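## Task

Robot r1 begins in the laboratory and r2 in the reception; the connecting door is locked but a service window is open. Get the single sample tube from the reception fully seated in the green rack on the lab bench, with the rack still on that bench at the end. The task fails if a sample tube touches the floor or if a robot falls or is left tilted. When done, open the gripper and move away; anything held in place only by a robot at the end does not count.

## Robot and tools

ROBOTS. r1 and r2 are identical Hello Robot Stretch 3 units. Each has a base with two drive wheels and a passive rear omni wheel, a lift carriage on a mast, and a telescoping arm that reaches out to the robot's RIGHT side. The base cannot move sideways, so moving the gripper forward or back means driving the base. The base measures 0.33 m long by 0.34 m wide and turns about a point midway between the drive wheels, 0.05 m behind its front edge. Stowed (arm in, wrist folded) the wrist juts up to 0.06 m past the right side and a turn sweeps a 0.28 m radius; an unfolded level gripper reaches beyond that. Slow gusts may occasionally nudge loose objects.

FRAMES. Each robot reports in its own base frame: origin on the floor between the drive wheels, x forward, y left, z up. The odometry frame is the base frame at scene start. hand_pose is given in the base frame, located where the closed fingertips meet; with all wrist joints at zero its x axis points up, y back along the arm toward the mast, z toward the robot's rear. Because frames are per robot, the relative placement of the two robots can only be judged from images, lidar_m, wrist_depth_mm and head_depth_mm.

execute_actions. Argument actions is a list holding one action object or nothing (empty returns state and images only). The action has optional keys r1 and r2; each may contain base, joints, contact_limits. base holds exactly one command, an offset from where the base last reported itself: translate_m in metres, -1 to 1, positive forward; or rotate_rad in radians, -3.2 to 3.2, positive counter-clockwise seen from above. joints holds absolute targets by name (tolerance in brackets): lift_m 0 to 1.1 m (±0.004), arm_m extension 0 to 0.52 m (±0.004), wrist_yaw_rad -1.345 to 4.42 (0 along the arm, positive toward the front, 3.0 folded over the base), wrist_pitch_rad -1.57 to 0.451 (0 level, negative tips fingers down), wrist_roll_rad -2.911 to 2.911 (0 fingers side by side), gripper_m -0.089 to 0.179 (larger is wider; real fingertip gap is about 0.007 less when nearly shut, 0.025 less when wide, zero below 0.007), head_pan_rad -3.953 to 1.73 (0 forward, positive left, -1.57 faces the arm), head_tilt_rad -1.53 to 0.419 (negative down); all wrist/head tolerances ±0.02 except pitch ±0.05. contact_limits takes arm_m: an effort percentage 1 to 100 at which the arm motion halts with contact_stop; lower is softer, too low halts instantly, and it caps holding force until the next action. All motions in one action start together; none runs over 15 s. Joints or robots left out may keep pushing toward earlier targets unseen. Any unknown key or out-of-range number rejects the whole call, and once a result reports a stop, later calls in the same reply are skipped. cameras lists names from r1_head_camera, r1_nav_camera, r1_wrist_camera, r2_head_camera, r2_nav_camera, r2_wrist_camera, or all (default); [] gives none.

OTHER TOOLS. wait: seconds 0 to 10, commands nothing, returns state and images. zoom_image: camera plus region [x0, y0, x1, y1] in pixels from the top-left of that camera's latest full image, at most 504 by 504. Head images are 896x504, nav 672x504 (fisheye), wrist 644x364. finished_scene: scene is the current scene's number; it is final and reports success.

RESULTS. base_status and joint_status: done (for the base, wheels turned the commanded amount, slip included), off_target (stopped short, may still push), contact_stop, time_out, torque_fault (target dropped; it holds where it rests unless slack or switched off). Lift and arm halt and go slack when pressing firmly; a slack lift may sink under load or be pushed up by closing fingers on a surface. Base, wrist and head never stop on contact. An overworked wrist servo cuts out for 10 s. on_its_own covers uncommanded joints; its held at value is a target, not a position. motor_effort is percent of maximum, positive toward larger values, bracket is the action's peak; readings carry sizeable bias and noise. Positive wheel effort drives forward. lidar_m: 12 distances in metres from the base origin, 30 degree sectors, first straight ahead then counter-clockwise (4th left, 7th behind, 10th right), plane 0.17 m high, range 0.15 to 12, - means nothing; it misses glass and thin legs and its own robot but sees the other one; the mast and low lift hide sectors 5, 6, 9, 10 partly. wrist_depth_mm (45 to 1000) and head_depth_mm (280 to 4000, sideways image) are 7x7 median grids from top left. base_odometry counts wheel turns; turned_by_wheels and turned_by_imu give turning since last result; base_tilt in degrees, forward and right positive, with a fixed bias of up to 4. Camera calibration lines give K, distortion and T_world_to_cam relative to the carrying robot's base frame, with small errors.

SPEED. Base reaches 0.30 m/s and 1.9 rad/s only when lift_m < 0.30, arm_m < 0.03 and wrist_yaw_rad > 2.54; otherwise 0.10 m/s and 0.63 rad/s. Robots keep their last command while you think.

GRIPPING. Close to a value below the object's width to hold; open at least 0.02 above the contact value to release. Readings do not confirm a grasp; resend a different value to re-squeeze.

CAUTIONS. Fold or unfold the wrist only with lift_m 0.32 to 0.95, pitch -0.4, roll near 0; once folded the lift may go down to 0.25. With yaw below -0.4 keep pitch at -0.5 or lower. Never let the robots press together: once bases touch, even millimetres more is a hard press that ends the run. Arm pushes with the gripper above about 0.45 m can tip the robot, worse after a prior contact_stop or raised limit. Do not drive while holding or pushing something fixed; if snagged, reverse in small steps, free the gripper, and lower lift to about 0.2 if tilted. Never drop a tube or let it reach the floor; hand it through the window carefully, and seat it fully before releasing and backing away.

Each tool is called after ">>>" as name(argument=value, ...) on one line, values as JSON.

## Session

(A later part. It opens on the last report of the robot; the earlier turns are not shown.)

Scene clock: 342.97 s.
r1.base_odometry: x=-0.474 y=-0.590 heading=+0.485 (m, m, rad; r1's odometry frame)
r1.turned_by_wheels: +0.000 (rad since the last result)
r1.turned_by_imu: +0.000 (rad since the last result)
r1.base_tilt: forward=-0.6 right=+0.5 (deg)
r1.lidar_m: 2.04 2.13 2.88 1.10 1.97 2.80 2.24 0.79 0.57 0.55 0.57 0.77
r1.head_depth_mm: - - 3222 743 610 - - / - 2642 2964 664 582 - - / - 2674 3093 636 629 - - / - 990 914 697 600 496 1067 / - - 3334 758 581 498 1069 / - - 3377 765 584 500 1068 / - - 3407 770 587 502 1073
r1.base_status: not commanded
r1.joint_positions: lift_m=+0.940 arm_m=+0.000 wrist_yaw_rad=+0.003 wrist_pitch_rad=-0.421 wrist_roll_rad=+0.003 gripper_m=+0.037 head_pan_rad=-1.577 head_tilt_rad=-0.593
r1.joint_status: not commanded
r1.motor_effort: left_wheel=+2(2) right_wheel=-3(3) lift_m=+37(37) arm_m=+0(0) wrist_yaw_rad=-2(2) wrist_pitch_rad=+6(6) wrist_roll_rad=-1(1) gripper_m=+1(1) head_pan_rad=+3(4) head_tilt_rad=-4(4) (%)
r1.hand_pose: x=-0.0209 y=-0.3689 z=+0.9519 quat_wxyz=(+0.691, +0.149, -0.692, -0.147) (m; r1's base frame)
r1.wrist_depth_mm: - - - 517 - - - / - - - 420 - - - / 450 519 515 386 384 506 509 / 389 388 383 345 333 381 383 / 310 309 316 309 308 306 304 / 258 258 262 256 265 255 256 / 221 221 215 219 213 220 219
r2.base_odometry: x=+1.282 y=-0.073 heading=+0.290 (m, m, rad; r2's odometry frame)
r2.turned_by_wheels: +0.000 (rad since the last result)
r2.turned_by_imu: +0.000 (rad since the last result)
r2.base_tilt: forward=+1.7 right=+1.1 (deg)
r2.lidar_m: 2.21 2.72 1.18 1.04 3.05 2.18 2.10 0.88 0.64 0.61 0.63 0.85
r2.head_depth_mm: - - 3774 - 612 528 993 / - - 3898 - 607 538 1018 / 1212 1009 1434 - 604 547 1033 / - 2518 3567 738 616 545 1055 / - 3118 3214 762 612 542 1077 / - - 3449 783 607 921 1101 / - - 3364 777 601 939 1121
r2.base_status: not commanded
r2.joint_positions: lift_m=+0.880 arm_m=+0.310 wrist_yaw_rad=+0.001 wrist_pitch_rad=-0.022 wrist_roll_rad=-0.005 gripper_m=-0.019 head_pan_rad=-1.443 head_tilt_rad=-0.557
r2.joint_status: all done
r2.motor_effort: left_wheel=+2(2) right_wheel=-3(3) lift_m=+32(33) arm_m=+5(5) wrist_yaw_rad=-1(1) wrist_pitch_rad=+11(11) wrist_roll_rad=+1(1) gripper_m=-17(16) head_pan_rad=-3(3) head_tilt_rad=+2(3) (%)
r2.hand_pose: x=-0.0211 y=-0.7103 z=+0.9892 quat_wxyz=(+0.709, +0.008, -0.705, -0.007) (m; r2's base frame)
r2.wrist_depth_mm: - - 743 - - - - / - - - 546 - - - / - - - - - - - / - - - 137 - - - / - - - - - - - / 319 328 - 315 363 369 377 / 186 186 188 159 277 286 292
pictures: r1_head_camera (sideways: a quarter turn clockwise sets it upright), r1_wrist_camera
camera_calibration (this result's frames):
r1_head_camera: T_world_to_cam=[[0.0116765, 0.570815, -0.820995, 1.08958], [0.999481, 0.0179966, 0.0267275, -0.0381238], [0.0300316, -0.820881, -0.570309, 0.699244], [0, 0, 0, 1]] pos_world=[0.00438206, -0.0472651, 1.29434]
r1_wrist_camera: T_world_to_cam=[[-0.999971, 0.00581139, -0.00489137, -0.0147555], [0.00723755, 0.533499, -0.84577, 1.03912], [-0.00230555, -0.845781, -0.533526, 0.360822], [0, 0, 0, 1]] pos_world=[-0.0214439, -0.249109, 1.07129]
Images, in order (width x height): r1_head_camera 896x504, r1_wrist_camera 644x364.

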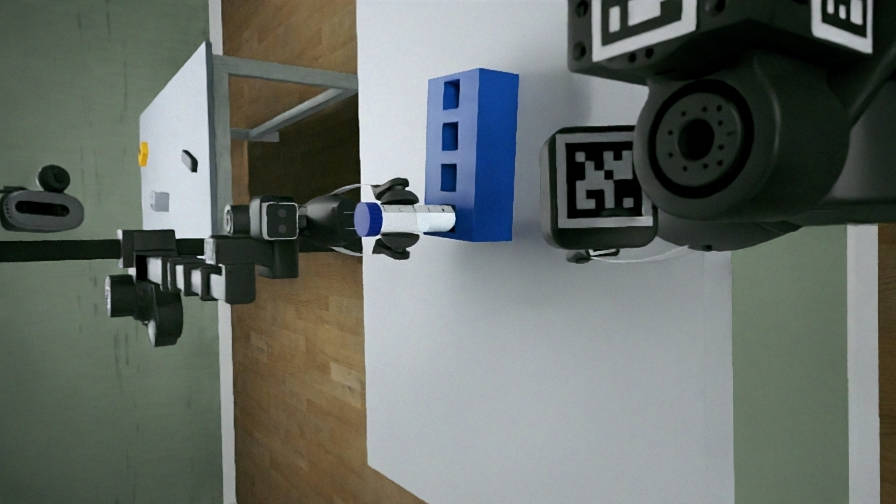

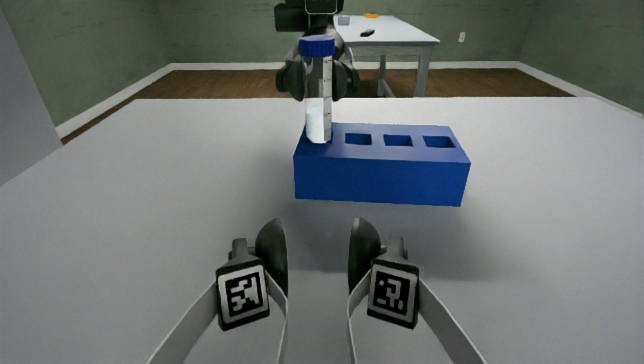

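>>> execute_actions(actions=[{"r2": {"joints": {"lift_m": 0.855}}}], cameras=["r1_wrist_camera", "r1_head_camera"])

>>> zoom_image(camera="r1_wrist_camera", region=[240, 0, 480, 210])

Scene clock: 346.83 s.
r1.base_odometry: x=-0.474 y=-0.590 heading=+0.485 (m, m, rad; r1's odometry frame)
r1.turned_by_wheels: +0.000 (rad since the last result)
r1.turned_by_imu: +0.000 (rad since the last result)
r1.base_tilt: forward=-0.6 right=+0.5 (deg)
r1.lidar_m: 2.05 2.13 2.89 1.10 1.96 2.80 2.24 0.78 0.57 0.55 0.57 0.77
r1.head_depth_mm: - - 3233 743 611 - - / - 2623 2972 663 583 - - / - 2693 3075 637 630 - - / - 1209 806 692 600 497 1063 / - - 3327 761 582 497 1069 / - - 3386 766 585 501 1068 / - - 3446 770 588 502 1073
r1.base_status: not commanded
r1.joint_positions: lift_m=+0.940 arm_m=+0.000 wrist_yaw_rad=+0.003 wrist_pitch_rad=-0.421 wrist_roll_rad=+0.003 gripper_m=+0.037 head_pan_rad=-1.577 head_tilt_rad=-0.593
r1.joint_status: not commanded
r1.motor_effort: left_wheel=+2(2) right_wheel=-3(3) lift_m=+38(38) arm_m=+0(0) wrist_yaw_rad=-2(2) wrist_pitch_rad=+6(6) wrist_roll_rad=-1(1) gripper_m=+0(1) head_pan_rad=+3(3) head_tilt_rad=-3(3) (%)
r1.hand_pose: x=-0.0209 y=-0.3689 z=+0.9519 quat_wxyz=(+0.691, +0.149, -0.692, -0.147) (m; r1's base frame)
r1.wrist_depth_mm: - - - 516 - - - / - - - 443 - - - / 448 521 516 380 386 513 511 / 387 389 386 341 330 385 385 / 311 308 315 307 307 305 309 / 258 257 263 256 265 255 255 / 221 221 214 221 214 219 218
r2.base_odometry: x=+1.282 y=-0.073 heading=+0.290 (m, m, rad; r2's odometry frame)
r2.turned_by_wheels: +0.000 (rad since the last result)
r2.turned_by_imu: +0.001 (rad since the last result)
r2.base_tilt: forward=+1.7 right=+1.0 (deg)
r2.lidar_m: 2.20 2.72 1.18 1.04 3.02 2.18 2.11 0.88 0.63 0.61 0.63 0.85
r2.head_depth_mm: - - 3697 937 602 540 993 / - - 3662 - 590 537 1016 / 1217 1008 1432 - 599 548 1036 / - 2515 3570 740 617 545 1057 / - 3146 3209 759 610 542 1074 / - - 3360 785 606 922 1097 / - - 3422 774 600 937 1121
r2.base_status: not commanded
r2.joint_positions: lift_m=+0.855 arm_m=+0.310 wrist_yaw_rad=+0.001 wrist_pitch_rad=-0.018 wrist_roll_rad=-0.005 gripper_m=-0.019 head_pan_rad=-1.443 head_tilt_rad=-0.557
r2.joint_status: all done
r2.motor_effort: left_wheel=+2(2) right_wheel=-3(3) lift_m=+32(33) arm_m=+5(5) wrist_yaw_rad=-1(1) wrist_pitch_rad=+9(11) wrist_roll_rad=+1(1) gripper_m=-16(17) head_pan_rad=-2(3) head_tilt_rad=+3(3) (%)
r2.hand_pose: x=-0.0211 y=-0.7104 z=+0.9651 quat_wxyz=(+0.709, +0.007, -0.705, -0.006) (m; r2's base frame)
r2.wrist_depth_mm: - - 663 - - - - / - - - - - - - / - - - - - - - / - - - 138 - - - / 371 386 - 402 438 - - / 187 193 - 191 312 317 329 / 152 169 161 158 241 249 255
pictures: r1_head_camera (sideways: a quarter turn clockwise sets it upright), r1_wrist_camera
camera_calibration (this result's frames):
r1_head_camera: T_world_to_cam=[[0.0116764, 0.570815, -0.820995, 1.08958], [0.999481, 0.0179967, 0.0267276, -0.0381238], [0.0300317, -0.820881, -0.570309, 0.699244], [0, 0, 0, 1]] pos_world=[0.00438207, -0.0472651, 1.29434]
r1_wrist_camera: T_world_to_cam=[[-0.999971, 0.00581148, -0.00489134, -0.0147555], [0.00723757, 0.533499, -0.84577, 1.03912], [-0.00230564, -0.845781, -0.533526, 0.360822], [0, 0, 0, 1]] pos_world=[-0.0214439, -0.249109, 1.07129]
Images, in order (width x height): r1_head_camera 896x504, r1_wrist_camera 644x364.

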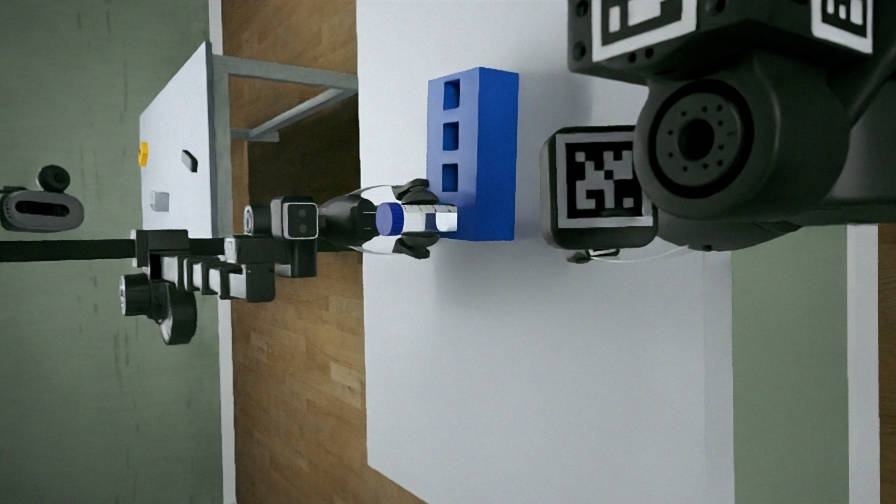

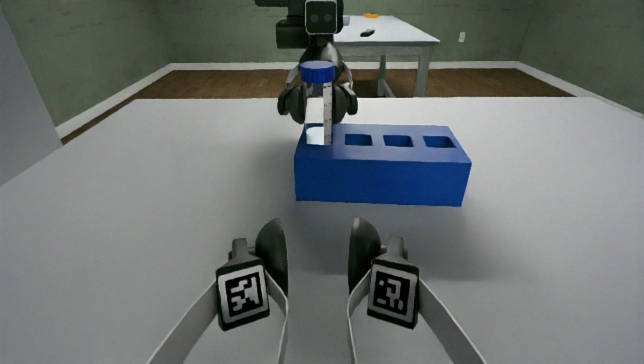

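Region (240, 0, 480, 210) of r1_wrist_camera's 644x364 image, scaled by 2.100; it fills the top 441 rows of this view, and the rest is white.

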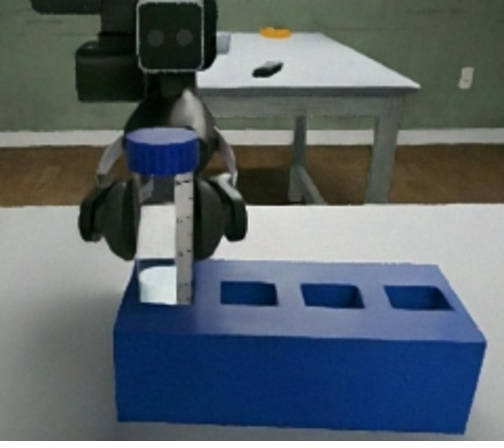

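>>> execute_actions(actions=[{"r2": {"joints": {"gripper_m": 0.085}}, "r1": {"joints": {"wrist_pitch_rad": 0.0, "lift_m": 0.86, "gripper_m": 0.085}}}], cameras=["r1_wrist_camera", "r1_head_camera"])

>>> execute_actions(actions=[{"r2": {"joints": {"arm_m": 0.01}}, "r1": {"joints": {"arm_m": 0.08}}}], cameras=["r1_wrist_camera", "r1_head_camera", "r2_head_camera"])

Scene clock: 354.90 s.
r1.base_odometry: x=-0.474 y=-0.590 heading=+0.485 (m, m, rad; r1's odometry frame)
r1.turned_by_wheels: +0.000 (rad since the last result)
r1.turned_by_imu: +0.000 (rad since the last result)
r1.base_tilt: forward=-0.5 right=+0.6 (deg)
r1.lidar_m: 2.05 2.12 2.89 1.10 1.96 2.80 2.24 0.79 0.57 0.55 0.57 0.77
r1.head_depth_mm: - - 3201 741 571 482 - / - 2649 2981 665 555 490 - / - 2648 3066 636 577 - - / - 1206 785 690 578 497 1067 / - - 3363 762 582 498 1064 / - - 3349 767 586 500 1070 / - - 3399 771 587 503 1073
r1.base_status: not commanded
r1.joint_positions: lift_m=+0.860 arm_m=+0.000 wrist_yaw_rad=+0.003 wrist_pitch_rad=-0.025 wrist_roll_rad=+0.003 gripper_m=+0.085 head_pan_rad=-1.577 head_tilt_rad=-0.593
r1.joint_status: all done
r1.motor_effort: left_wheel=+2(2) right_wheel=-3(3) lift_m=+29(36) arm_m=+1(0) wrist_yaw_rad=-2(2) wrist_pitch_rad=+7(6) wrist_roll_rad=-1(1) gripper_m=+1(78) head_pan_rad=+3(3) head_tilt_rad=-4(3) (%)
r1.hand_pose: x=-0.0208 y=-0.4005 z=+0.9685 quat_wxyz=(+0.706, +0.010, -0.708, -0.008) (m; r1's base frame)
r1.wrist_depth_mm: - - - - - - - / - - - - - - - / - - - 565 - - - / - - - 501 - - - / 443 534 535 371 584 523 517 / 360 358 357 313 309 349 348 / 269 268 268 266 266 264 263
r2.base_odometry: x=+1.282 y=-0.073 heading=+0.290 (m, m, rad; r2's odometry frame)
r2.turned_by_wheels: +0.000 (rad since the last result)
r2.turned_by_imu: +0.001 (rad since the last result)
r2.base_tilt: forward=+1.7 right=+1.1 (deg)
r2.lidar_m: 2.20 2.72 1.18 1.04 3.03 2.17 2.10 0.88 0.64 0.61 0.63 0.85
r2.head_depth_mm: - - 3723 957 602 540 994 / - - 3481 - 589 538 1014 / - 1143 1433 - 600 548 1036 / - 1267 3500 736 617 543 1057 / - 3102 3173 760 612 542 1075 / - - 3385 785 606 921 1097 / - - 3350 775 600 936 1122
r2.base_status: not commanded
r2.joint_positions: lift_m=+0.855 arm_m=+0.310 wrist_yaw_rad=+0.001 wrist_pitch_rad=-0.019 wrist_roll_rad=-0.005 gripper_m=+0.085 head_pan_rad=-1.443 head_tilt_rad=-0.557
r2.joint_status: all done
r2.motor_effort: left_wheel=+2(2) right_wheel=-3(3) lift_m=+33(33) arm_m=+5(5) wrist_yaw_rad=-1(1) wrist_pitch_rad=+10(10) wrist_roll_rad=+1(1) gripper_m=+1(82) head_pan_rad=-3(3) head_tilt_rad=+3(3) (%)
r2.hand_pose: x=-0.0211 y=-0.7104 z=+0.9648 quat_wxyz=(+0.709, +0.008, -0.705, -0.007) (m; r2's base frame)
r2.wrist_depth_mm: - - - - - - - / - - 712 - - - - / - - - 554 - - - / - - - 495 - - - / 376 414 400 365 - - - / 187 - 188 273 - 324 334 / 159 152 161 169 240 250 251
pictures: r1_head_camera (sideways: a quarter turn clockwise sets it upright), r1_wrist_camera
camera_calibration (this result's frames):
r1_head_camera: T_world_to_cam=[[0.0116763, 0.570815, -0.820996, 1.08958], [0.999481, 0.017997, 0.0267275, -0.0381238], [0.0300319, -0.820881, -0.570309, 0.699244], [0, 0, 0, 1]] pos_world=[0.00438208, -0.0472651, 1.29434]
r1_wrist_camera: T_world_to_cam=[[-0.999964, 0.003206, -0.00779629, -0.0126209], [0.00822001, 0.165824, -0.986121, 1.05867], [-0.0018687, -0.98615, -0.165844, -0.0692963], [0, 0, 0, 1]] pos_world=[-0.0214522, -0.243849, 1.03239]
Images, in order (width x height): r1_head_camera 896x504, r1_wrist_camera 644x364.

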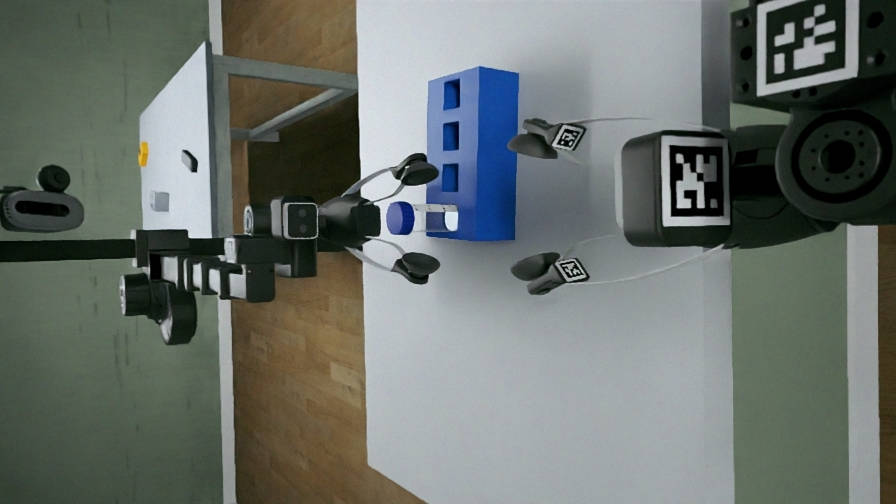

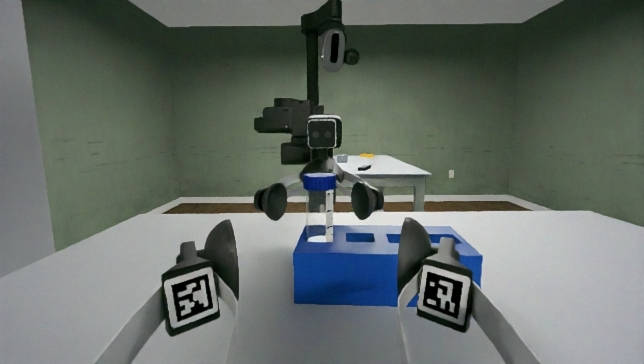

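Scene clock: 358.33 s.
r1.base_odometry: x=-0.474 y=-0.590 heading=+0.485 (m, m, rad; r1's odometry frame)
r1.turned_by_wheels: +0.000 (rad since the last result)
r1.turned_by_imu: +0.000 (rad since the last result)
r1.base_tilt: forward=-0.5 right=+0.6 (deg)
r1.lidar_m: 2.05 2.13 2.88 1.09 1.97 2.79 2.23 0.78 0.57 0.55 0.57 0.77
r1.head_depth_mm: - - 3197 743 609 - 1109 / - 2640 2974 664 612 - 1108 / - 2666 3070 659 - - 1102 / - 1109 1501 758 579 496 1065 / - - 3369 761 582 498 1067 / - - 3374 765 585 501 1070 / - - 3401 771 588 503 1069
r1.base_status: not commanded
r1.joint_positions: lift_m=+0.860 arm_m=+0.080 wrist_yaw_rad=+0.002 wrist_pitch_rad=-0.024 wrist_roll_rad=+0.003 gripper_m=+0.085 head_pan_rad=-1.577 head_tilt_rad=-0.593
r1.joint_status: all done
r1.motor_effort: left_wheel=+2(2) right_wheel=-3(3) lift_m=+29(29) arm_m=+4(5) wrist_yaw_rad=-1(2) wrist_pitch_rad=+7(7) wrist_roll_rad=-1(1) gripper_m=+0(1) head_pan_rad=+3(4) head_tilt_rad=-4(3) (%)
r1.hand_pose: x=-0.0210 y=-0.4803 z=+0.9686 quat_wxyz=(+0.706, +0.010, -0.708, -0.008) (m; r1's base frame)
r1.wrist_depth_mm: - - - - - - - / - - - - - - - / - - - 769 - - - / - - - - - - - / - 537 - 530 584 521 515 / 359 359 356 243 241 279 349 / 269 267 265 237 231 229 262
r2.base_odometry: x=+1.282 y=-0.073 heading=+0.290 (m, m, rad; r2's odometry frame)
r2.turned_by_wheels: +0.000 (rad since the last result)
r2.turned_by_imu: +0.001 (rad since the last result)
r2.base_tilt: forward=+1.7 right=+1.0 (deg)
r2.lidar_m: 2.20 2.72 1.18 1.04 3.02 2.18 2.10 0.88 0.63 0.61 0.63 0.85
r2.head_depth_mm: - - 3730 832 635 541 938 / - - 3663 822 650 546 - / - 1242 1014 743 622 - - / - 1247 3574 736 626 543 1058 / - 2774 3190 760 611 541 1076 / - - 3419 786 606 919 1099 / - - 3339 776 601 936 1120
r2.base_status: not commanded
r2.joint_positions: lift_m=+0.855 arm_m=+0.010 wrist_yaw_rad=+0.001 wrist_pitch_rad=-0.019 wrist_roll_rad=-0.005 gripper_m=+0.085 head_pan_rad=-1.443 head_tilt_rad=-0.556
r2.joint_status: all done
r2.motor_effort: left_wheel=+2(2) right_wheel=-3(3) lift_m=+33(33) arm_m=-6(9) wrist_yaw_rad=-1(1) wrist_pitch_rad=+10(9) wrist_roll_rad=+1(1) gripper_m=+0(0) head_pan_rad=-2(2) head_tilt_rad=+3(3) (%)
r2.hand_pose: x=-0.0211 y=-0.4111 z=+0.9648 quat_wxyz=(+0.709, +0.007, -0.705, -0.007) (m; r2's base frame)
r2.wrist_depth_mm: - - - - - - 451 / - - - - - - 442 / - - - - - - 442 / 583 605 437 619 756 - 434 / 377 417 403 419 484 461 415 / 283 - 294 307 - 329 335 / 229 227 234 237 245 250 256
pictures: r1_head_camera (sideways: a quarter turn clockwise sets it upright), r1_wrist_camera, r2_head_camera (sideways: a quarter turn clockwise sets it upright)
camera_calibration (this result's frames):
r1_head_camera: T_world_to_cam=[[0.0116737, 0.570815, -0.820995, 1.08958], [0.999481, 0.0180016, 0.0267275, -0.0381238], [0.0300357, -0.820881, -0.570309, 0.699244], [0, 0, 0, 1]] pos_world=[0.0043823, -0.0472651, 1.29434]
r1_wrist_camera: T_world_to_cam=[[-0.999962, 0.00386553, -0.00779832, -0.0122147], [0.00833053, 0.165485, -0.986177, 1.07189], [-0.00252159, -0.986205, -0.165511, -0.148374], [0, 0, 0, 1]] pos_world=[-0.0215178, -0.323661, 1.03242]
r2_head_camera: T_world_to_cam=[[-0.124514, 0.527133, -0.840611, 1.11001], [0.989597, 0.127515, -0.0666194, 0.0826959], [0.0720735, -0.840161, -0.537527, 0.653525], [0, 0, 0, 1]] pos_world=[0.00927403, -0.046601, 1.28988]
Images, in order (width x height): r1_head_camera 896x504, r1_wrist_camera 644x364, r2_head_camera 896x504.

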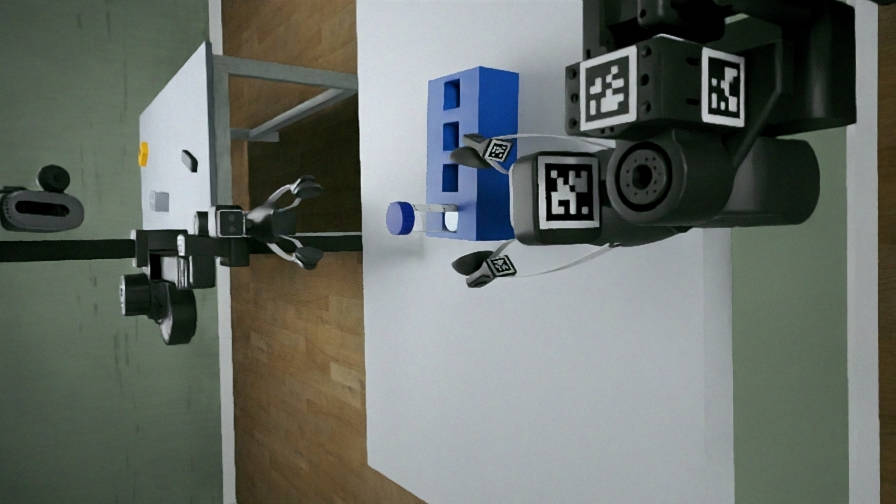

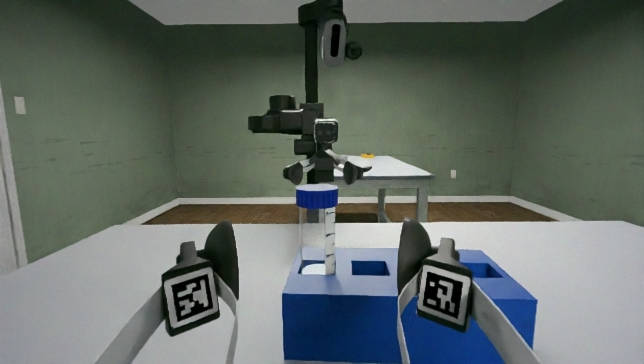

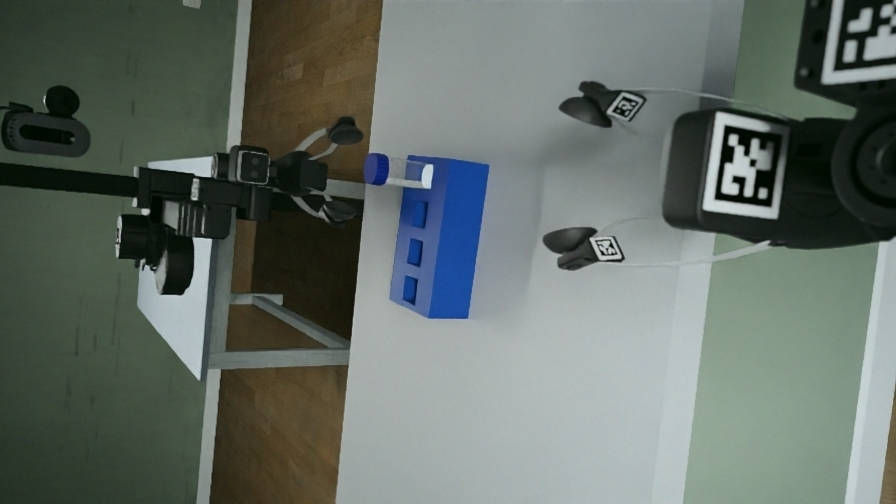

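>>> execute_actions(actions=[{"r1": {"joints": {"arm_m": 0.183, "lift_m": 0.842}}}], cameras=["r1_wrist_camera", "r1_head_camera", "r2_head_camera"])

Scene clock: 370.40 s.
r1.base_odometry: x=-0.474 y=-0.590 heading=+0.485 (m, m, rad; r1's odometry frame)
r1.turned_by_wheels: +0.000 (rad since the last result)
r1.turned_by_imu: +0.000 (rad since the last result)
r1.base_tilt: forward=-0.6 right=+0.5 (deg)
r1.lidar_m: 2.04 2.12 2.90 1.10 1.96 2.79 2.23 0.79 0.57 0.55 0.57 0.77
r1.head_depth_mm: - - 3208 773 - 899 1060 / - 2633 2973 687 - 483 1060 / - 2659 3079 689 - 483 1066 / - 1107 1500 742 578 496 1065 / - - 3353 762 581 497 1063 / - - 3387 764 584 501 1067 / - - 3390 770 587 502 1069
r1.base_status: not commanded
r1.joint_positions: lift_m=+0.842 arm_m=+0.183 wrist_yaw_rad=+0.002 wrist_pitch_rad=-0.024 wrist_roll_rad=+0.003 gripper_m=+0.085 head_pan_rad=-1.577 head_tilt_rad=-0.593
r1.joint_status: all done
r1.motor_effort: left_wheel=+2(2) right_wheel=-3(3) lift_m=+29(26) arm_m=+5(5) wrist_yaw_rad=-2(1) wrist_pitch_rad=+6(7) wrist_roll_rad=-1(1) gripper_m=+0(1) head_pan_rad=+4(4) head_tilt_rad=-4(4) (%)
r1.hand_pose: x=-0.0210 y=-0.5833 z=+0.9507 quat_wxyz=(+0.706, +0.009, -0.708, -0.008) (m; r1's base frame)
r1.wrist_depth_mm: - - - 903 - - - / - - - - - - - / - - - 674 - - - / - - - 457 - - - / - 477 - 430 - 463 458 / 320 318 316 204 204 203 307 / 238 237 232 154 153 152 152
r2.base_odometry: x=+1.282 y=-0.073 heading=+0.290 (m, m, rad; r2's odometry frame)
r2.turned_by_wheels: +0.000 (rad since the last result)
r2.turned_by_imu: +0.001 (rad since the last result)
r2.base_tilt: forward=+1.7 right=+1.0 (deg)
r2.lidar_m: 2.20 2.72 1.18 1.04 3.04 2.18 2.11 0.88 0.63 0.61 0.63 0.85
r2.head_depth_mm: - - 3741 830 634 541 938 / - - 3685 793 649 545 - / - 1284 878 744 622 - - / - 1235 3549 738 627 544 1062 / - 2766 3172 761 612 542 1079 / - - 3446 785 606 920 1100 / - - 3371 776 600 933 1125
r2.base_status: not commanded
r2.joint_positions: lift_m=+0.855 arm_m=+0.010 wrist_yaw_rad=+0.001 wrist_pitch_rad=-0.019 wrist_roll_rad=-0.005 gripper_m=+0.085 head_pan_rad=-1.443 head_tilt_rad=-0.556
r2.joint_status: not commanded
r2.motor_effort: left_wheel=+2(2) right_wheel=-3(3) lift_m=+33(33) arm_m=-6(6) wrist_yaw_rad=-1(1) wrist_pitch_rad=+10(9) wrist_roll_rad=+1(1) gripper_m=+0(0) head_pan_rad=-2(3) head_tilt_rad=+3(3) (%)
r2.hand_pose: x=-0.0211 y=-0.4111 z=+0.9648 quat_wxyz=(+0.709, +0.007, -0.705, -0.007) (m; r2's base frame)
r2.wrist_depth_mm: - - - - - - 456 / - - - - - - 449 / - - - 668 - - 443 / 580 618 437 559 727 - 439 / 381 413 406 419 476 457 410 / 279 - 292 305 - 328 335 / 230 228 234 237 243 251 254
pictures: r1_head_camera (sideways: a quarter turn clockwise sets it upright), r1_wrist_camera, r2_head_camera (sideways: a quarter turn clockwise sets it upright)
camera_calibration (this result's frames):
r1_head_camera: T_world_to_cam=[[0.0116681, 0.570815, -0.820995, 1.08958], [0.99948, 0.0180114, 0.0267275, -0.0381238], [0.0300438, -0.820881, -0.570309, 0.699244], [0, 0, 0, 1]] pos_world=[0.00438276, -0.0472651, 1.29434]
r1_wrist_camera: T_world_to_cam=[[-0.999961, 0.00408108, -0.00780172, -0.011883], [0.00836789, 0.164887, -0.986277, 1.07107], [-0.00273867, -0.986304, -0.164915, -0.253557], [0, 0, 0, 1]] pos_world=[-0.0215396, -0.426642, 1.01447]
r2_head_camera: T_world_to_cam=[[-0.124514, 0.527133, -0.840611, 1.11001], [0.989597, 0.127516, -0.0666194, 0.0826959], [0.0720737, -0.840161, -0.537527, 0.653525], [0, 0, 0, 1]] pos_world=[0.00927405, -0.046601, 1.28988]
Images, in order (width x height): r1_head_camera 896x504, r1_wrist_camera 644x364, r2_head_camera 896x504.

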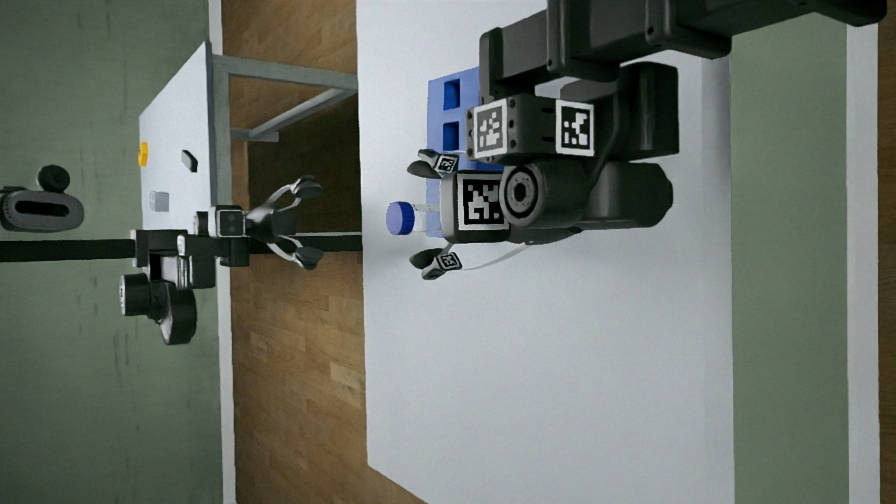

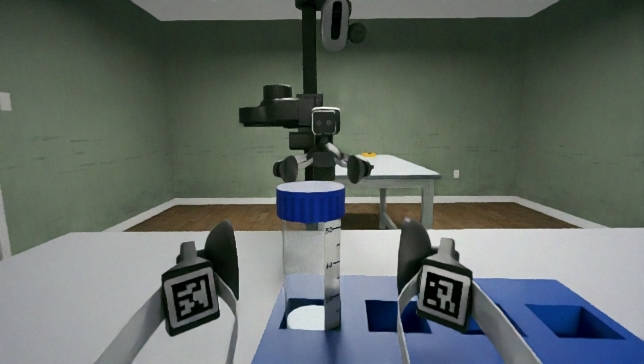

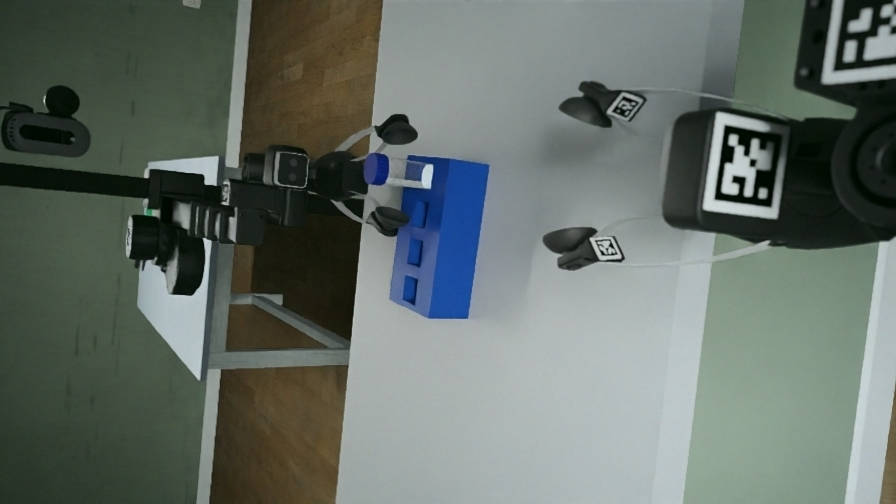

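>>> execute_actions(actions=[{"r1": {"joints": {"arm_m": 0.187, "gripper_m": -0.02}}}], cameras=["r1_wrist_camera", "r2_head_camera"])

>>> execute_actions(actions=[{"r1": {"joints": {"lift_m": 0.93}}}], cameras=["r1_wrist_camera", "r2_head_camera"])

Scene clock: 376.20 s.
r1.base_odometry: x=-0.474 y=-0.590 heading=+0.485 (m, m, rad; r1's odometry frame)
r1.turned_by_wheels: +0.000 (rad since the last result)
r1.turned_by_imu: +0.000 (rad since the last result)
r1.base_tilt: forward=-0.6 right=+0.5 (deg)
r1.lidar_m: 2.05 2.12 2.88 1.10 1.96 2.80 2.24 0.79 0.57 0.55 0.57 0.77
r1.head_depth_mm: - - 3233 773 - 900 1057 / - 2613 2971 685 - 482 1057 / - 2655 3101 687 - 484 1062 / - 1105 1490 757 578 496 1068 / - - 3321 760 582 499 1065 / - - 3357 763 584 500 1068 / - - 3383 771 587 502 1073
r1.base_status: not commanded
r1.joint_positions: lift_m=+0.842 arm_m=+0.187 wrist_yaw_rad=+0.003 wrist_pitch_rad=-0.023 wrist_roll_rad=+0.003 gripper_m=-0.019 head_pan_rad=-1.577 head_tilt_rad=-0.593
r1.joint_status: all done
r1.motor_effort: left_wheel=+3(3) right_wheel=-5(5) lift_m=+29(29) arm_m=+5(5) wrist_yaw_rad=-2(2) wrist_pitch_rad=+6(6) wrist_roll_rad=-1(1) gripper_m=-19(89) head_pan_rad=+3(3) head_tilt_rad=-3(3) (%)
r1.hand_pose: x=-0.0206 y=-0.5873 z=+0.9509 quat_wxyz=(+0.706, +0.010, -0.708, -0.007) (m; r1's base frame)
r1.wrist_depth_mm: - - - 888 - - - / - - - - - - - / - - - 668 - - - / - - - 461 - - - / - 482 471 395 469 461 454 / 320 320 341 187 334 202 311 / 239 239 226 154 146 161 160
r2.base_odometry: x=+1.282 y=-0.073 heading=+0.290 (m, m, rad; r2's odometry frame)
r2.turned_by_wheels: +0.000 (rad since the last result)
r2.turned_by_imu: +0.001 (rad since the last result)
r2.base_tilt: forward=+1.7 right=+1.1 (deg)
r2.lidar_m: 2.20 2.73 1.18 1.04 3.03 2.18 2.11 0.88 0.63 0.61 0.63 0.85
r2.head_depth_mm: - - 3745 832 633 540 940 / - - 3649 822 649 545 - / - 1278 871 732 622 - - / - 1230 3392 740 627 543 1058 / - 2749 3213 758 611 542 1078 / - - 3428 786 605 923 1103 / - - 3374 777 601 935 1124
r2.base_status: not commanded
r2.joint_positions: lift_m=+0.855 arm_m=+0.010 wrist_yaw_rad=+0.001 wrist_pitch_rad=-0.019 wrist_roll_rad=-0.005 gripper_m=+0.085 head_pan_rad=-1.443 head_tilt_rad=-0.556
r2.joint_status: not commanded
r2.motor_effort: left_wheel=+2(2) right_wheel=-3(3) lift_m=+33(33) arm_m=-6(7) wrist_yaw_rad=-1(1) wrist_pitch_rad=+9(9) wrist_roll_rad=+1(1) gripper_m=+0(0) head_pan_rad=-2(2) head_tilt_rad=+2(3) (%)
r2.hand_pose: x=-0.0211 y=-0.4111 z=+0.9648 quat_wxyz=(+0.709, +0.007, -0.705, -0.007) (m; r2's base frame)
r2.wrist_depth_mm: - - - - - - 445 / - - - - - - 450 / - - - - - - 442 / 575 608 434 621 728 - 436 / 377 415 417 415 474 457 416 / 279 - 292 302 - 325 332 / 229 224 231 238 243 249 253
pictures: r1_wrist_camera, r2_head_camera (sideways: a quarter turn clockwise sets it upright)
camera_calibration (this result's frames):
r1_wrist_camera: T_world_to_cam=[[-0.999966, 0.0025998, -0.00780745, -0.0123526], [0.00812853, 0.164317, -0.986374, 1.07163], [-0.00128148, -0.986404, -0.164333, -0.258074], [0, 0, 0, 1]] pos_world=[-0.0213937, -0.430622, 1.01453]
r2_head_camera: T_world_to_cam=[[-0.124514, 0.527133, -0.840611, 1.11001], [0.989597, 0.127516, -0.0666194, 0.0826959], [0.0720737, -0.840161, -0.537527, 0.653525], [0, 0, 0, 1]] pos_world=[0.00927405, -0.046601, 1.28988]
Images, in order (width x height): r1_wrist_camera 644x364, r2_head_camera 896x504.

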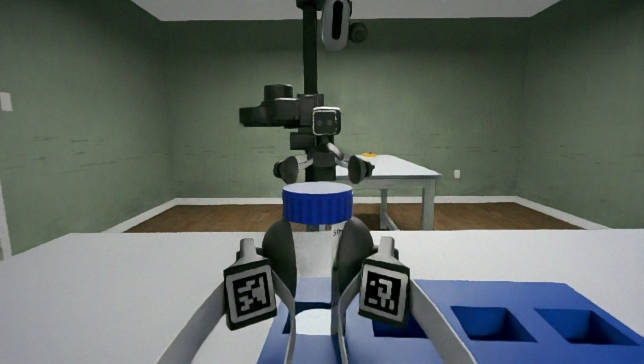

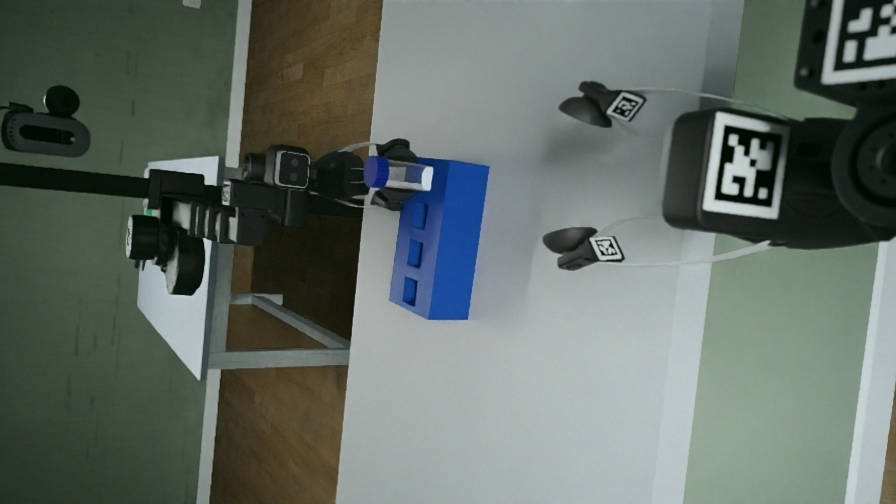

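Scene clock: 377.83 s.
r1.base_odometry: x=-0.474 y=-0.590 heading=+0.485 (m, m, rad; r1's odometry frame)
r1.turned_by_wheels: +0.000 (rad since the last result)
r1.turned_by_imu: +0.000 (rad since the last result)
r1.base_tilt: forward=-0.6 right=+0.5 (deg)
r1.lidar_m: 2.05 2.12 2.88 1.10 1.97 2.80 2.24 0.79 0.57 0.55 0.57 0.77
r1.head_depth_mm: - - 3425 - 544 490 1059 / - 2618 3277 - 546 492 1059 / - 2654 3489 - 542 493 1067 / - 1112 1439 742 578 497 1067 / - - 3347 760 581 499 1064 / - - 3395 766 585 499 1071 / - - 3401 772 588 503 1067
r1.base_status: not commanded
r1.joint_positions: lift_m=+0.930 arm_m=+0.187 wrist_yaw_rad=+0.003 wrist_pitch_rad=-0.024 wrist_roll_rad=+0.003 gripper_m=-0.019 head_pan_rad=-1.577 head_tilt_rad=-0.593
r1.joint_status: all done
r1.motor_effort: left_wheel=+3(3) right_wheel=-5(5) lift_m=+38(40) arm_m=+4(4) wrist_yaw_rad=-2(2) wrist_pitch_rad=+7(7) wrist_roll_rad=-1(1) gripper_m=-19(19) head_pan_rad=+4(2) head_tilt_rad=-4(4) (%)
r1.hand_pose: x=-0.0207 y=-0.5873 z=+1.0382 quat_wxyz=(+0.706, +0.010, -0.708, -0.008) (m; r1's base frame)
r1.wrist_depth_mm: - - - - - - - / - - - - - - - / - - - - - - - / - - - 670 - - - / - - - 474 - - - / - - - 455 - 487 492 / 377 377 359 177 362 369 369
r2.base_odometry: x=+1.282 y=-0.073 heading=+0.290 (m, m, rad; r2's odometry frame)
r2.turned_by_wheels: +0.000 (rad since the last result)
r2.turned_by_imu: +0.000 (rad since the last result)
r2.base_tilt: forward=+1.6 right=+1.0 (deg)
r2.lidar_m: 2.19 2.72 1.18 1.04 3.04 2.18 2.11 0.88 0.64 0.61 0.63 0.85
r2.head_depth_mm: - - 3769 833 633 540 939 / - - 3470 823 650 545 - / 1217 851 804 744 622 - - / - 2348 3547 740 627 544 1060 / - 2782 3187 759 611 542 1078 / - - 3419 785 606 920 1094 / - - 3405 776 600 939 1120
r2.base_status: not commanded
r2.joint_positions: lift_m=+0.855 arm_m=+0.010 wrist_yaw_rad=+0.001 wrist_pitch_rad=-0.019 wrist_roll_rad=-0.005 gripper_m=+0.085 head_pan_rad=-1.443 head_tilt_rad=-0.556
r2.joint_status: not commanded
r2.motor_effort: left_wheel=+2(2) right_wheel=-3(3) lift_m=+33(33) arm_m=-7(7) wrist_yaw_rad=-1(1) wrist_pitch_rad=+9(10) wrist_roll_rad=+2(1) gripper_m=+0(1) head_pan_rad=-3(3) head_tilt_rad=+3(2) (%)
r2.hand_pose: x=-0.0211 y=-0.4111 z=+0.9648 quat_wxyz=(+0.709, +0.007, -0.705, -0.007) (m; r2's base frame)
r2.wrist_depth_mm: - - - - - - 445 / - - - 624 - - 441 / - - - - - - 437 / 587 597 436 696 733 - 441 / 382 419 412 412 479 460 411 / 283 - 291 303 - 329 332 / 231 226 231 234 240 251 253
pictures: r1_wrist_camera, r2_head_camera (sideways: a quarter turn clockwise sets it upright)
camera_calibration (this result's frames):
r1_wrist_camera: T_world_to_cam=[[-0.999965, 0.00302757, -0.0077981, -0.0115359], [0.00819168, 0.165517, -0.986173, 1.15832], [-0.00169499, -0.986202, -0.165536, -0.242323], [0, 0, 0, 1]] pos_world=[-0.0214348, -0.430666, 1.1021]
r2_head_camera: T_world_to_cam=[[-0.124514, 0.527133, -0.840611, 1.11001], [0.989597, 0.127515, -0.0666194, 0.0826959], [0.0720736, -0.840161, -0.537527, 0.653524], [0, 0, 0, 1]] pos_world=[0.00927404, -0.046601, 1.28988]
Images, in order (width x height): r1_wrist_camera 644x364, r2_head_camera 896x504.

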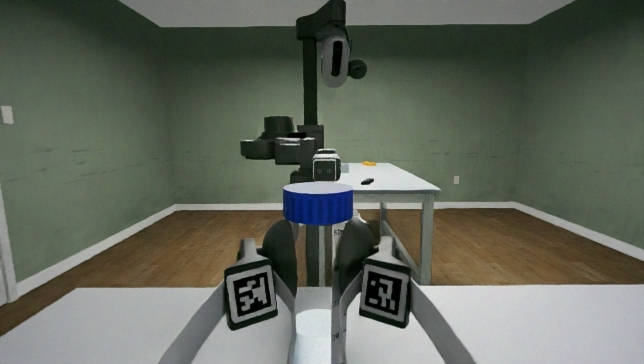

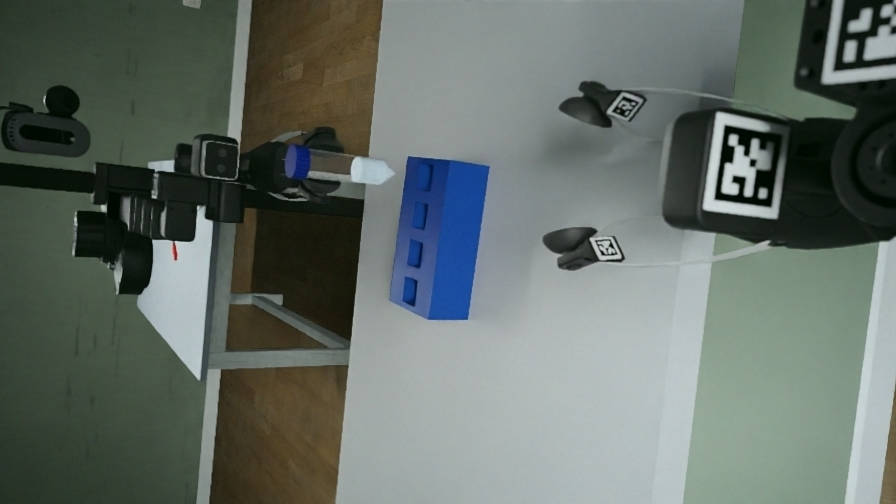

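>>> execute_actions(actions=[])

Scene clock: 392.03 s.
r1.base_odometry: x=-0.474 y=-0.590 heading=+0.485 (m, m, rad; r1's odometry frame)
r1.turned_by_wheels: +0.000 (rad since the last result)
r1.turned_by_imu: +0.000 (rad since the last result)
r1.base_tilt: forward=-0.6 right=+0.6 (deg)
r1.lidar_m: 2.05 2.12 2.89 1.10 1.96 2.79 2.23 0.79 0.57 0.55 0.57 0.77
r1.head_depth_mm: - - 3396 - 545 491 1056 / - 2635 3281 - 545 492 1061 / - 2646 3514 - 540 495 1066 / - 1105 1443 740 577 495 1065 / - - 3331 760 581 498 1067 / - - 3397 765 584 500 1070 / - - 3404 771 587 502 1071
r1.base_status: not commanded
r1.joint_positions: lift_m=+0.930 arm_m=+0.187 wrist_yaw_rad=+0.003 wrist_pitch_rad=-0.024 wrist_roll_rad=+0.003 gripper_m=-0.019 head_pan_rad=-1.577 head_tilt_rad=-0.593
r1.joint_status: all done
r1.motor_effort: left_wheel=+3(3) right_wheel=-5(5) lift_m=+37(40) arm_m=+5(4) wrist_yaw_rad=-2(2) wrist_pitch_rad=+7(7) wrist_roll_rad=-1(1) gripper_m=-19(19) head_pan_rad=+2(2) head_tilt_rad=-4(4) (%)
r1.hand_pose: x=-0.0207 y=-0.5873 z=+1.0382 quat_wxyz=(+0.706, +0.010, -0.708, -0.008) (m; r1's base frame)
r1.wrist_depth_mm: - - - - - - - / - - - - - - - / - - - - - - - / - - - 668 - - - / - - - 476 - - - / - - - 454 - 495 493 / 381 376 359 177 365 370 370
r2.base_odometry: x=+1.282 y=-0.073 heading=+0.290 (m, m, rad; r2's odometry frame)
r2.turned_by_wheels: +0.000 (rad since the last result)
r2.turned_by_imu: +0.001 (rad since the last result)
r2.base_tilt: forward=+1.6 right=+1.0 (deg)
r2.lidar_m: 2.20 2.72 1.18 1.04 3.03 2.18 2.11 0.88 0.63 0.61 0.63 0.85
r2.head_depth_mm: - - 3794 832 634 539 936 / - - 3473 825 648 546 - / 1216 852 803 745 622 - - / - 2345 3550 740 627 543 1061 / - 2824 3202 760 610 543 1075 / - - 3460 785 607 920 1100 / - - 3372 776 600 936 1123
r2.base_status: not commanded
r2.joint_positions: lift_m=+0.855 arm_m=+0.010 wrist_yaw_rad=+0.001 wrist_pitch_rad=-0.019 wrist_roll_rad=-0.005 gripper_m=+0.085 head_pan_rad=-1.443 head_tilt_rad=-0.556
r2.joint_status: not commanded
r2.motor_effort: left_wheel=+2(2) right_wheel=-4(3) lift_m=+33(33) arm_m=-6(7) wrist_yaw_rad=-1(1) wrist_pitch_rad=+9(10) wrist_roll_rad=+2(1) gripper_m=+1(1) head_pan_rad=-3(3) head_tilt_rad=+3(2) (%)
r2.hand_pose: x=-0.0211 y=-0.4111 z=+0.9648 quat_wxyz=(+0.709, +0.007, -0.705, -0.007) (m; r2's base frame)
r2.wrist_depth_mm: - - - - - - 444 / - - - 641 - - 436 / - - - - - - 445 / 582 606 440 682 746 - 441 / 376 416 406 420 476 454 413 / 283 - 292 306 - 325 331 / 230 226 232 237 243 250 255
pictures: r1_head_camera (sideways: a quarter turn clockwise sets it upright), r1_nav_camera (sideways: a quarter turn counterclockwise sets it upright), r1_wrist_camera, r2_head_camera (sideways: a quarter turn clockwise sets it upright), r2_nav_camera (sideways: a quarter turn counterclockwise sets it upright), r2_wrist_camera
camera_calibration (this result's frames):
r1_head_camera: T_world_to_cam=[[0.0116681, 0.570815, -0.820995, 1.08958], [0.99948, 0.0180113, 0.0267275, -0.0381238], [0.0300437, -0.820881, -0.570309, 0.699244], [0, 0, 0, 1]] pos_world=[0.00438276, -0.0472651, 1.29434]
r1_nav_camera: T_world_to_cam=[[0.0208349, -0.555737, 0.831097, -1.04052], [-0.999707, -0.021851, 0.0104504, 0.0505334], [0.0123527, -0.831071, -0.556029, 0.683473], [0, 0, 0, 1]] pos_world=[0.063755, -0.00913947, 1.24428]
r1_wrist_camera: T_world_to_cam=[[-0.999965, 0.00302767, -0.00779811, -0.0115359], [0.0081917, 0.165517, -0.986173, 1.15832], [-0.00169508, -0.986202, -0.165536, -0.242323], [0, 0, 0, 1]] pos_world=[-0.0214349, -0.430666, 1.1021]
r2_head_camera: T_world_to_cam=[[-0.124514, 0.527133, -0.840611, 1.11001], [0.989597, 0.127515, -0.0666194, 0.0826959], [0.0720736, -0.840161, -0.537527, 0.653525], [0, 0, 0, 1]] pos_world=[0.00927404, -0.046601, 1.28988]
r2_nav_camera: T_world_to_cam=[[0.0514644, -0.525295, 0.849363, -1.06433], [-0.995238, -0.0974743, 0.0000195559, 0.0636785], [0.0827808, -0.845319, -0.52781, 0.638426], [0, 0, 0, 1]] pos_world=[0.0653007, -0.0132039, 1.24096]
r2_wrist_camera: T_world_to_cam=[[-0.998357, 0.0355509, 0.0449478, -0.0579959], [-0.0358158, 0.225213, -0.973651, 1.05526], [-0.044737, -0.973661, -0.22357, -0.0243074], [0, 0, 0, 1]] pos_world=[-0.0211931, -0.259263, 1.02463]
Images, in order (width x height): r1_head_camera 896x504, r1_nav_camera 672x504, r1_wrist_camera 644x364, r2_head_camera 896x504, r2_nav_camera 672x504, r2_wrist_camera 644x364.

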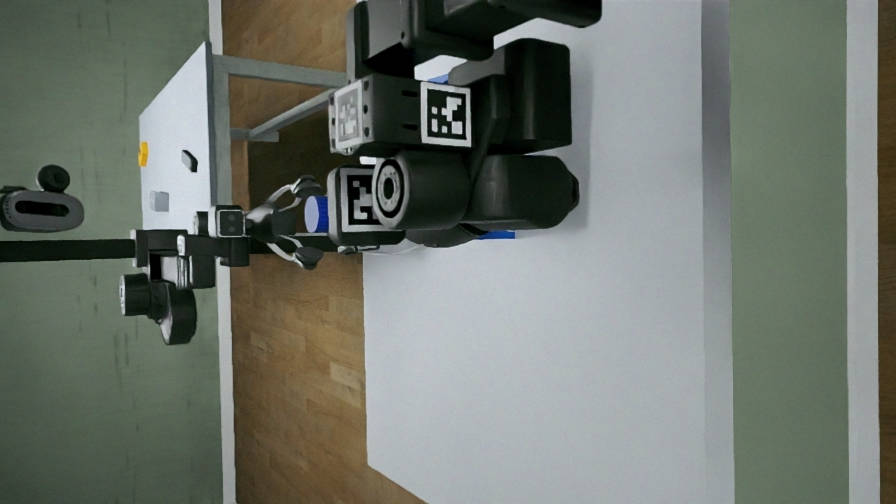

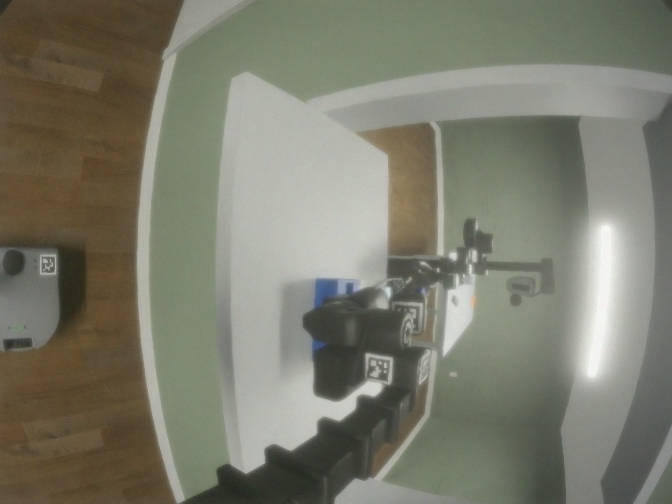

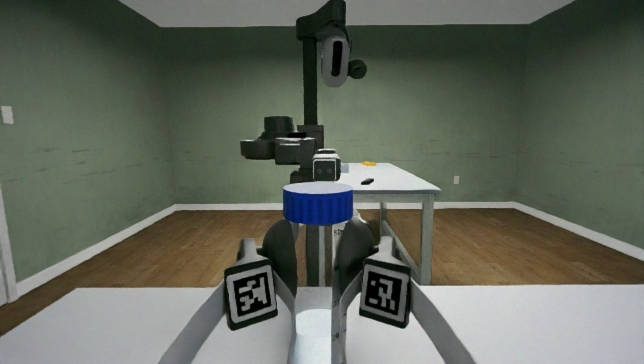

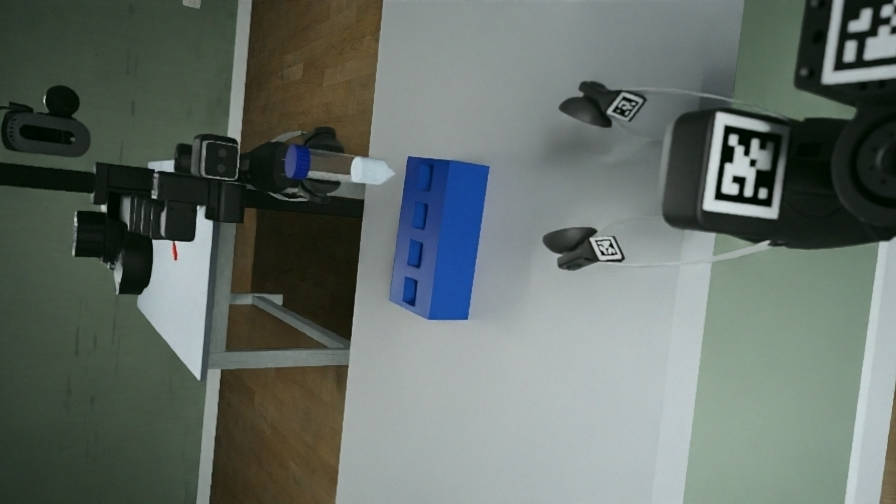

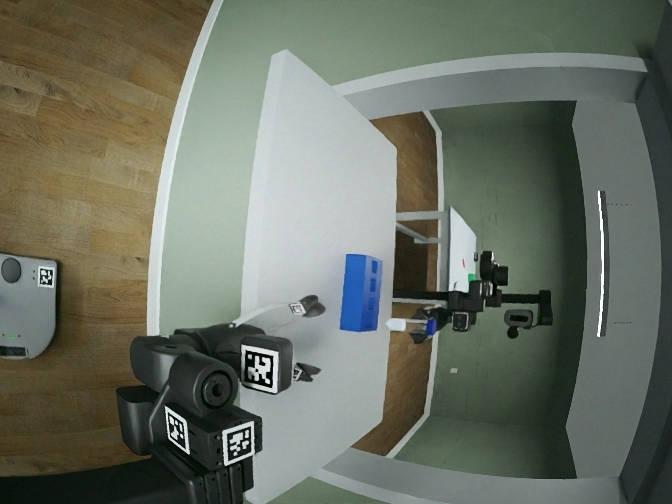

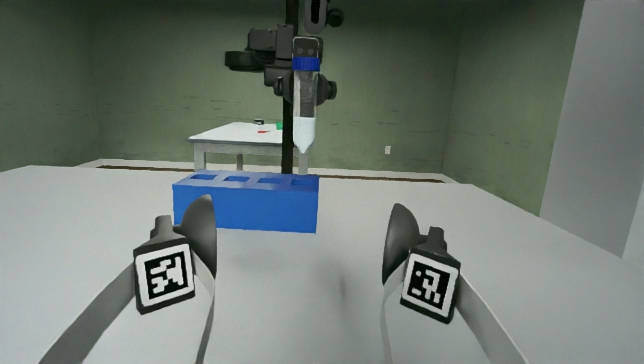

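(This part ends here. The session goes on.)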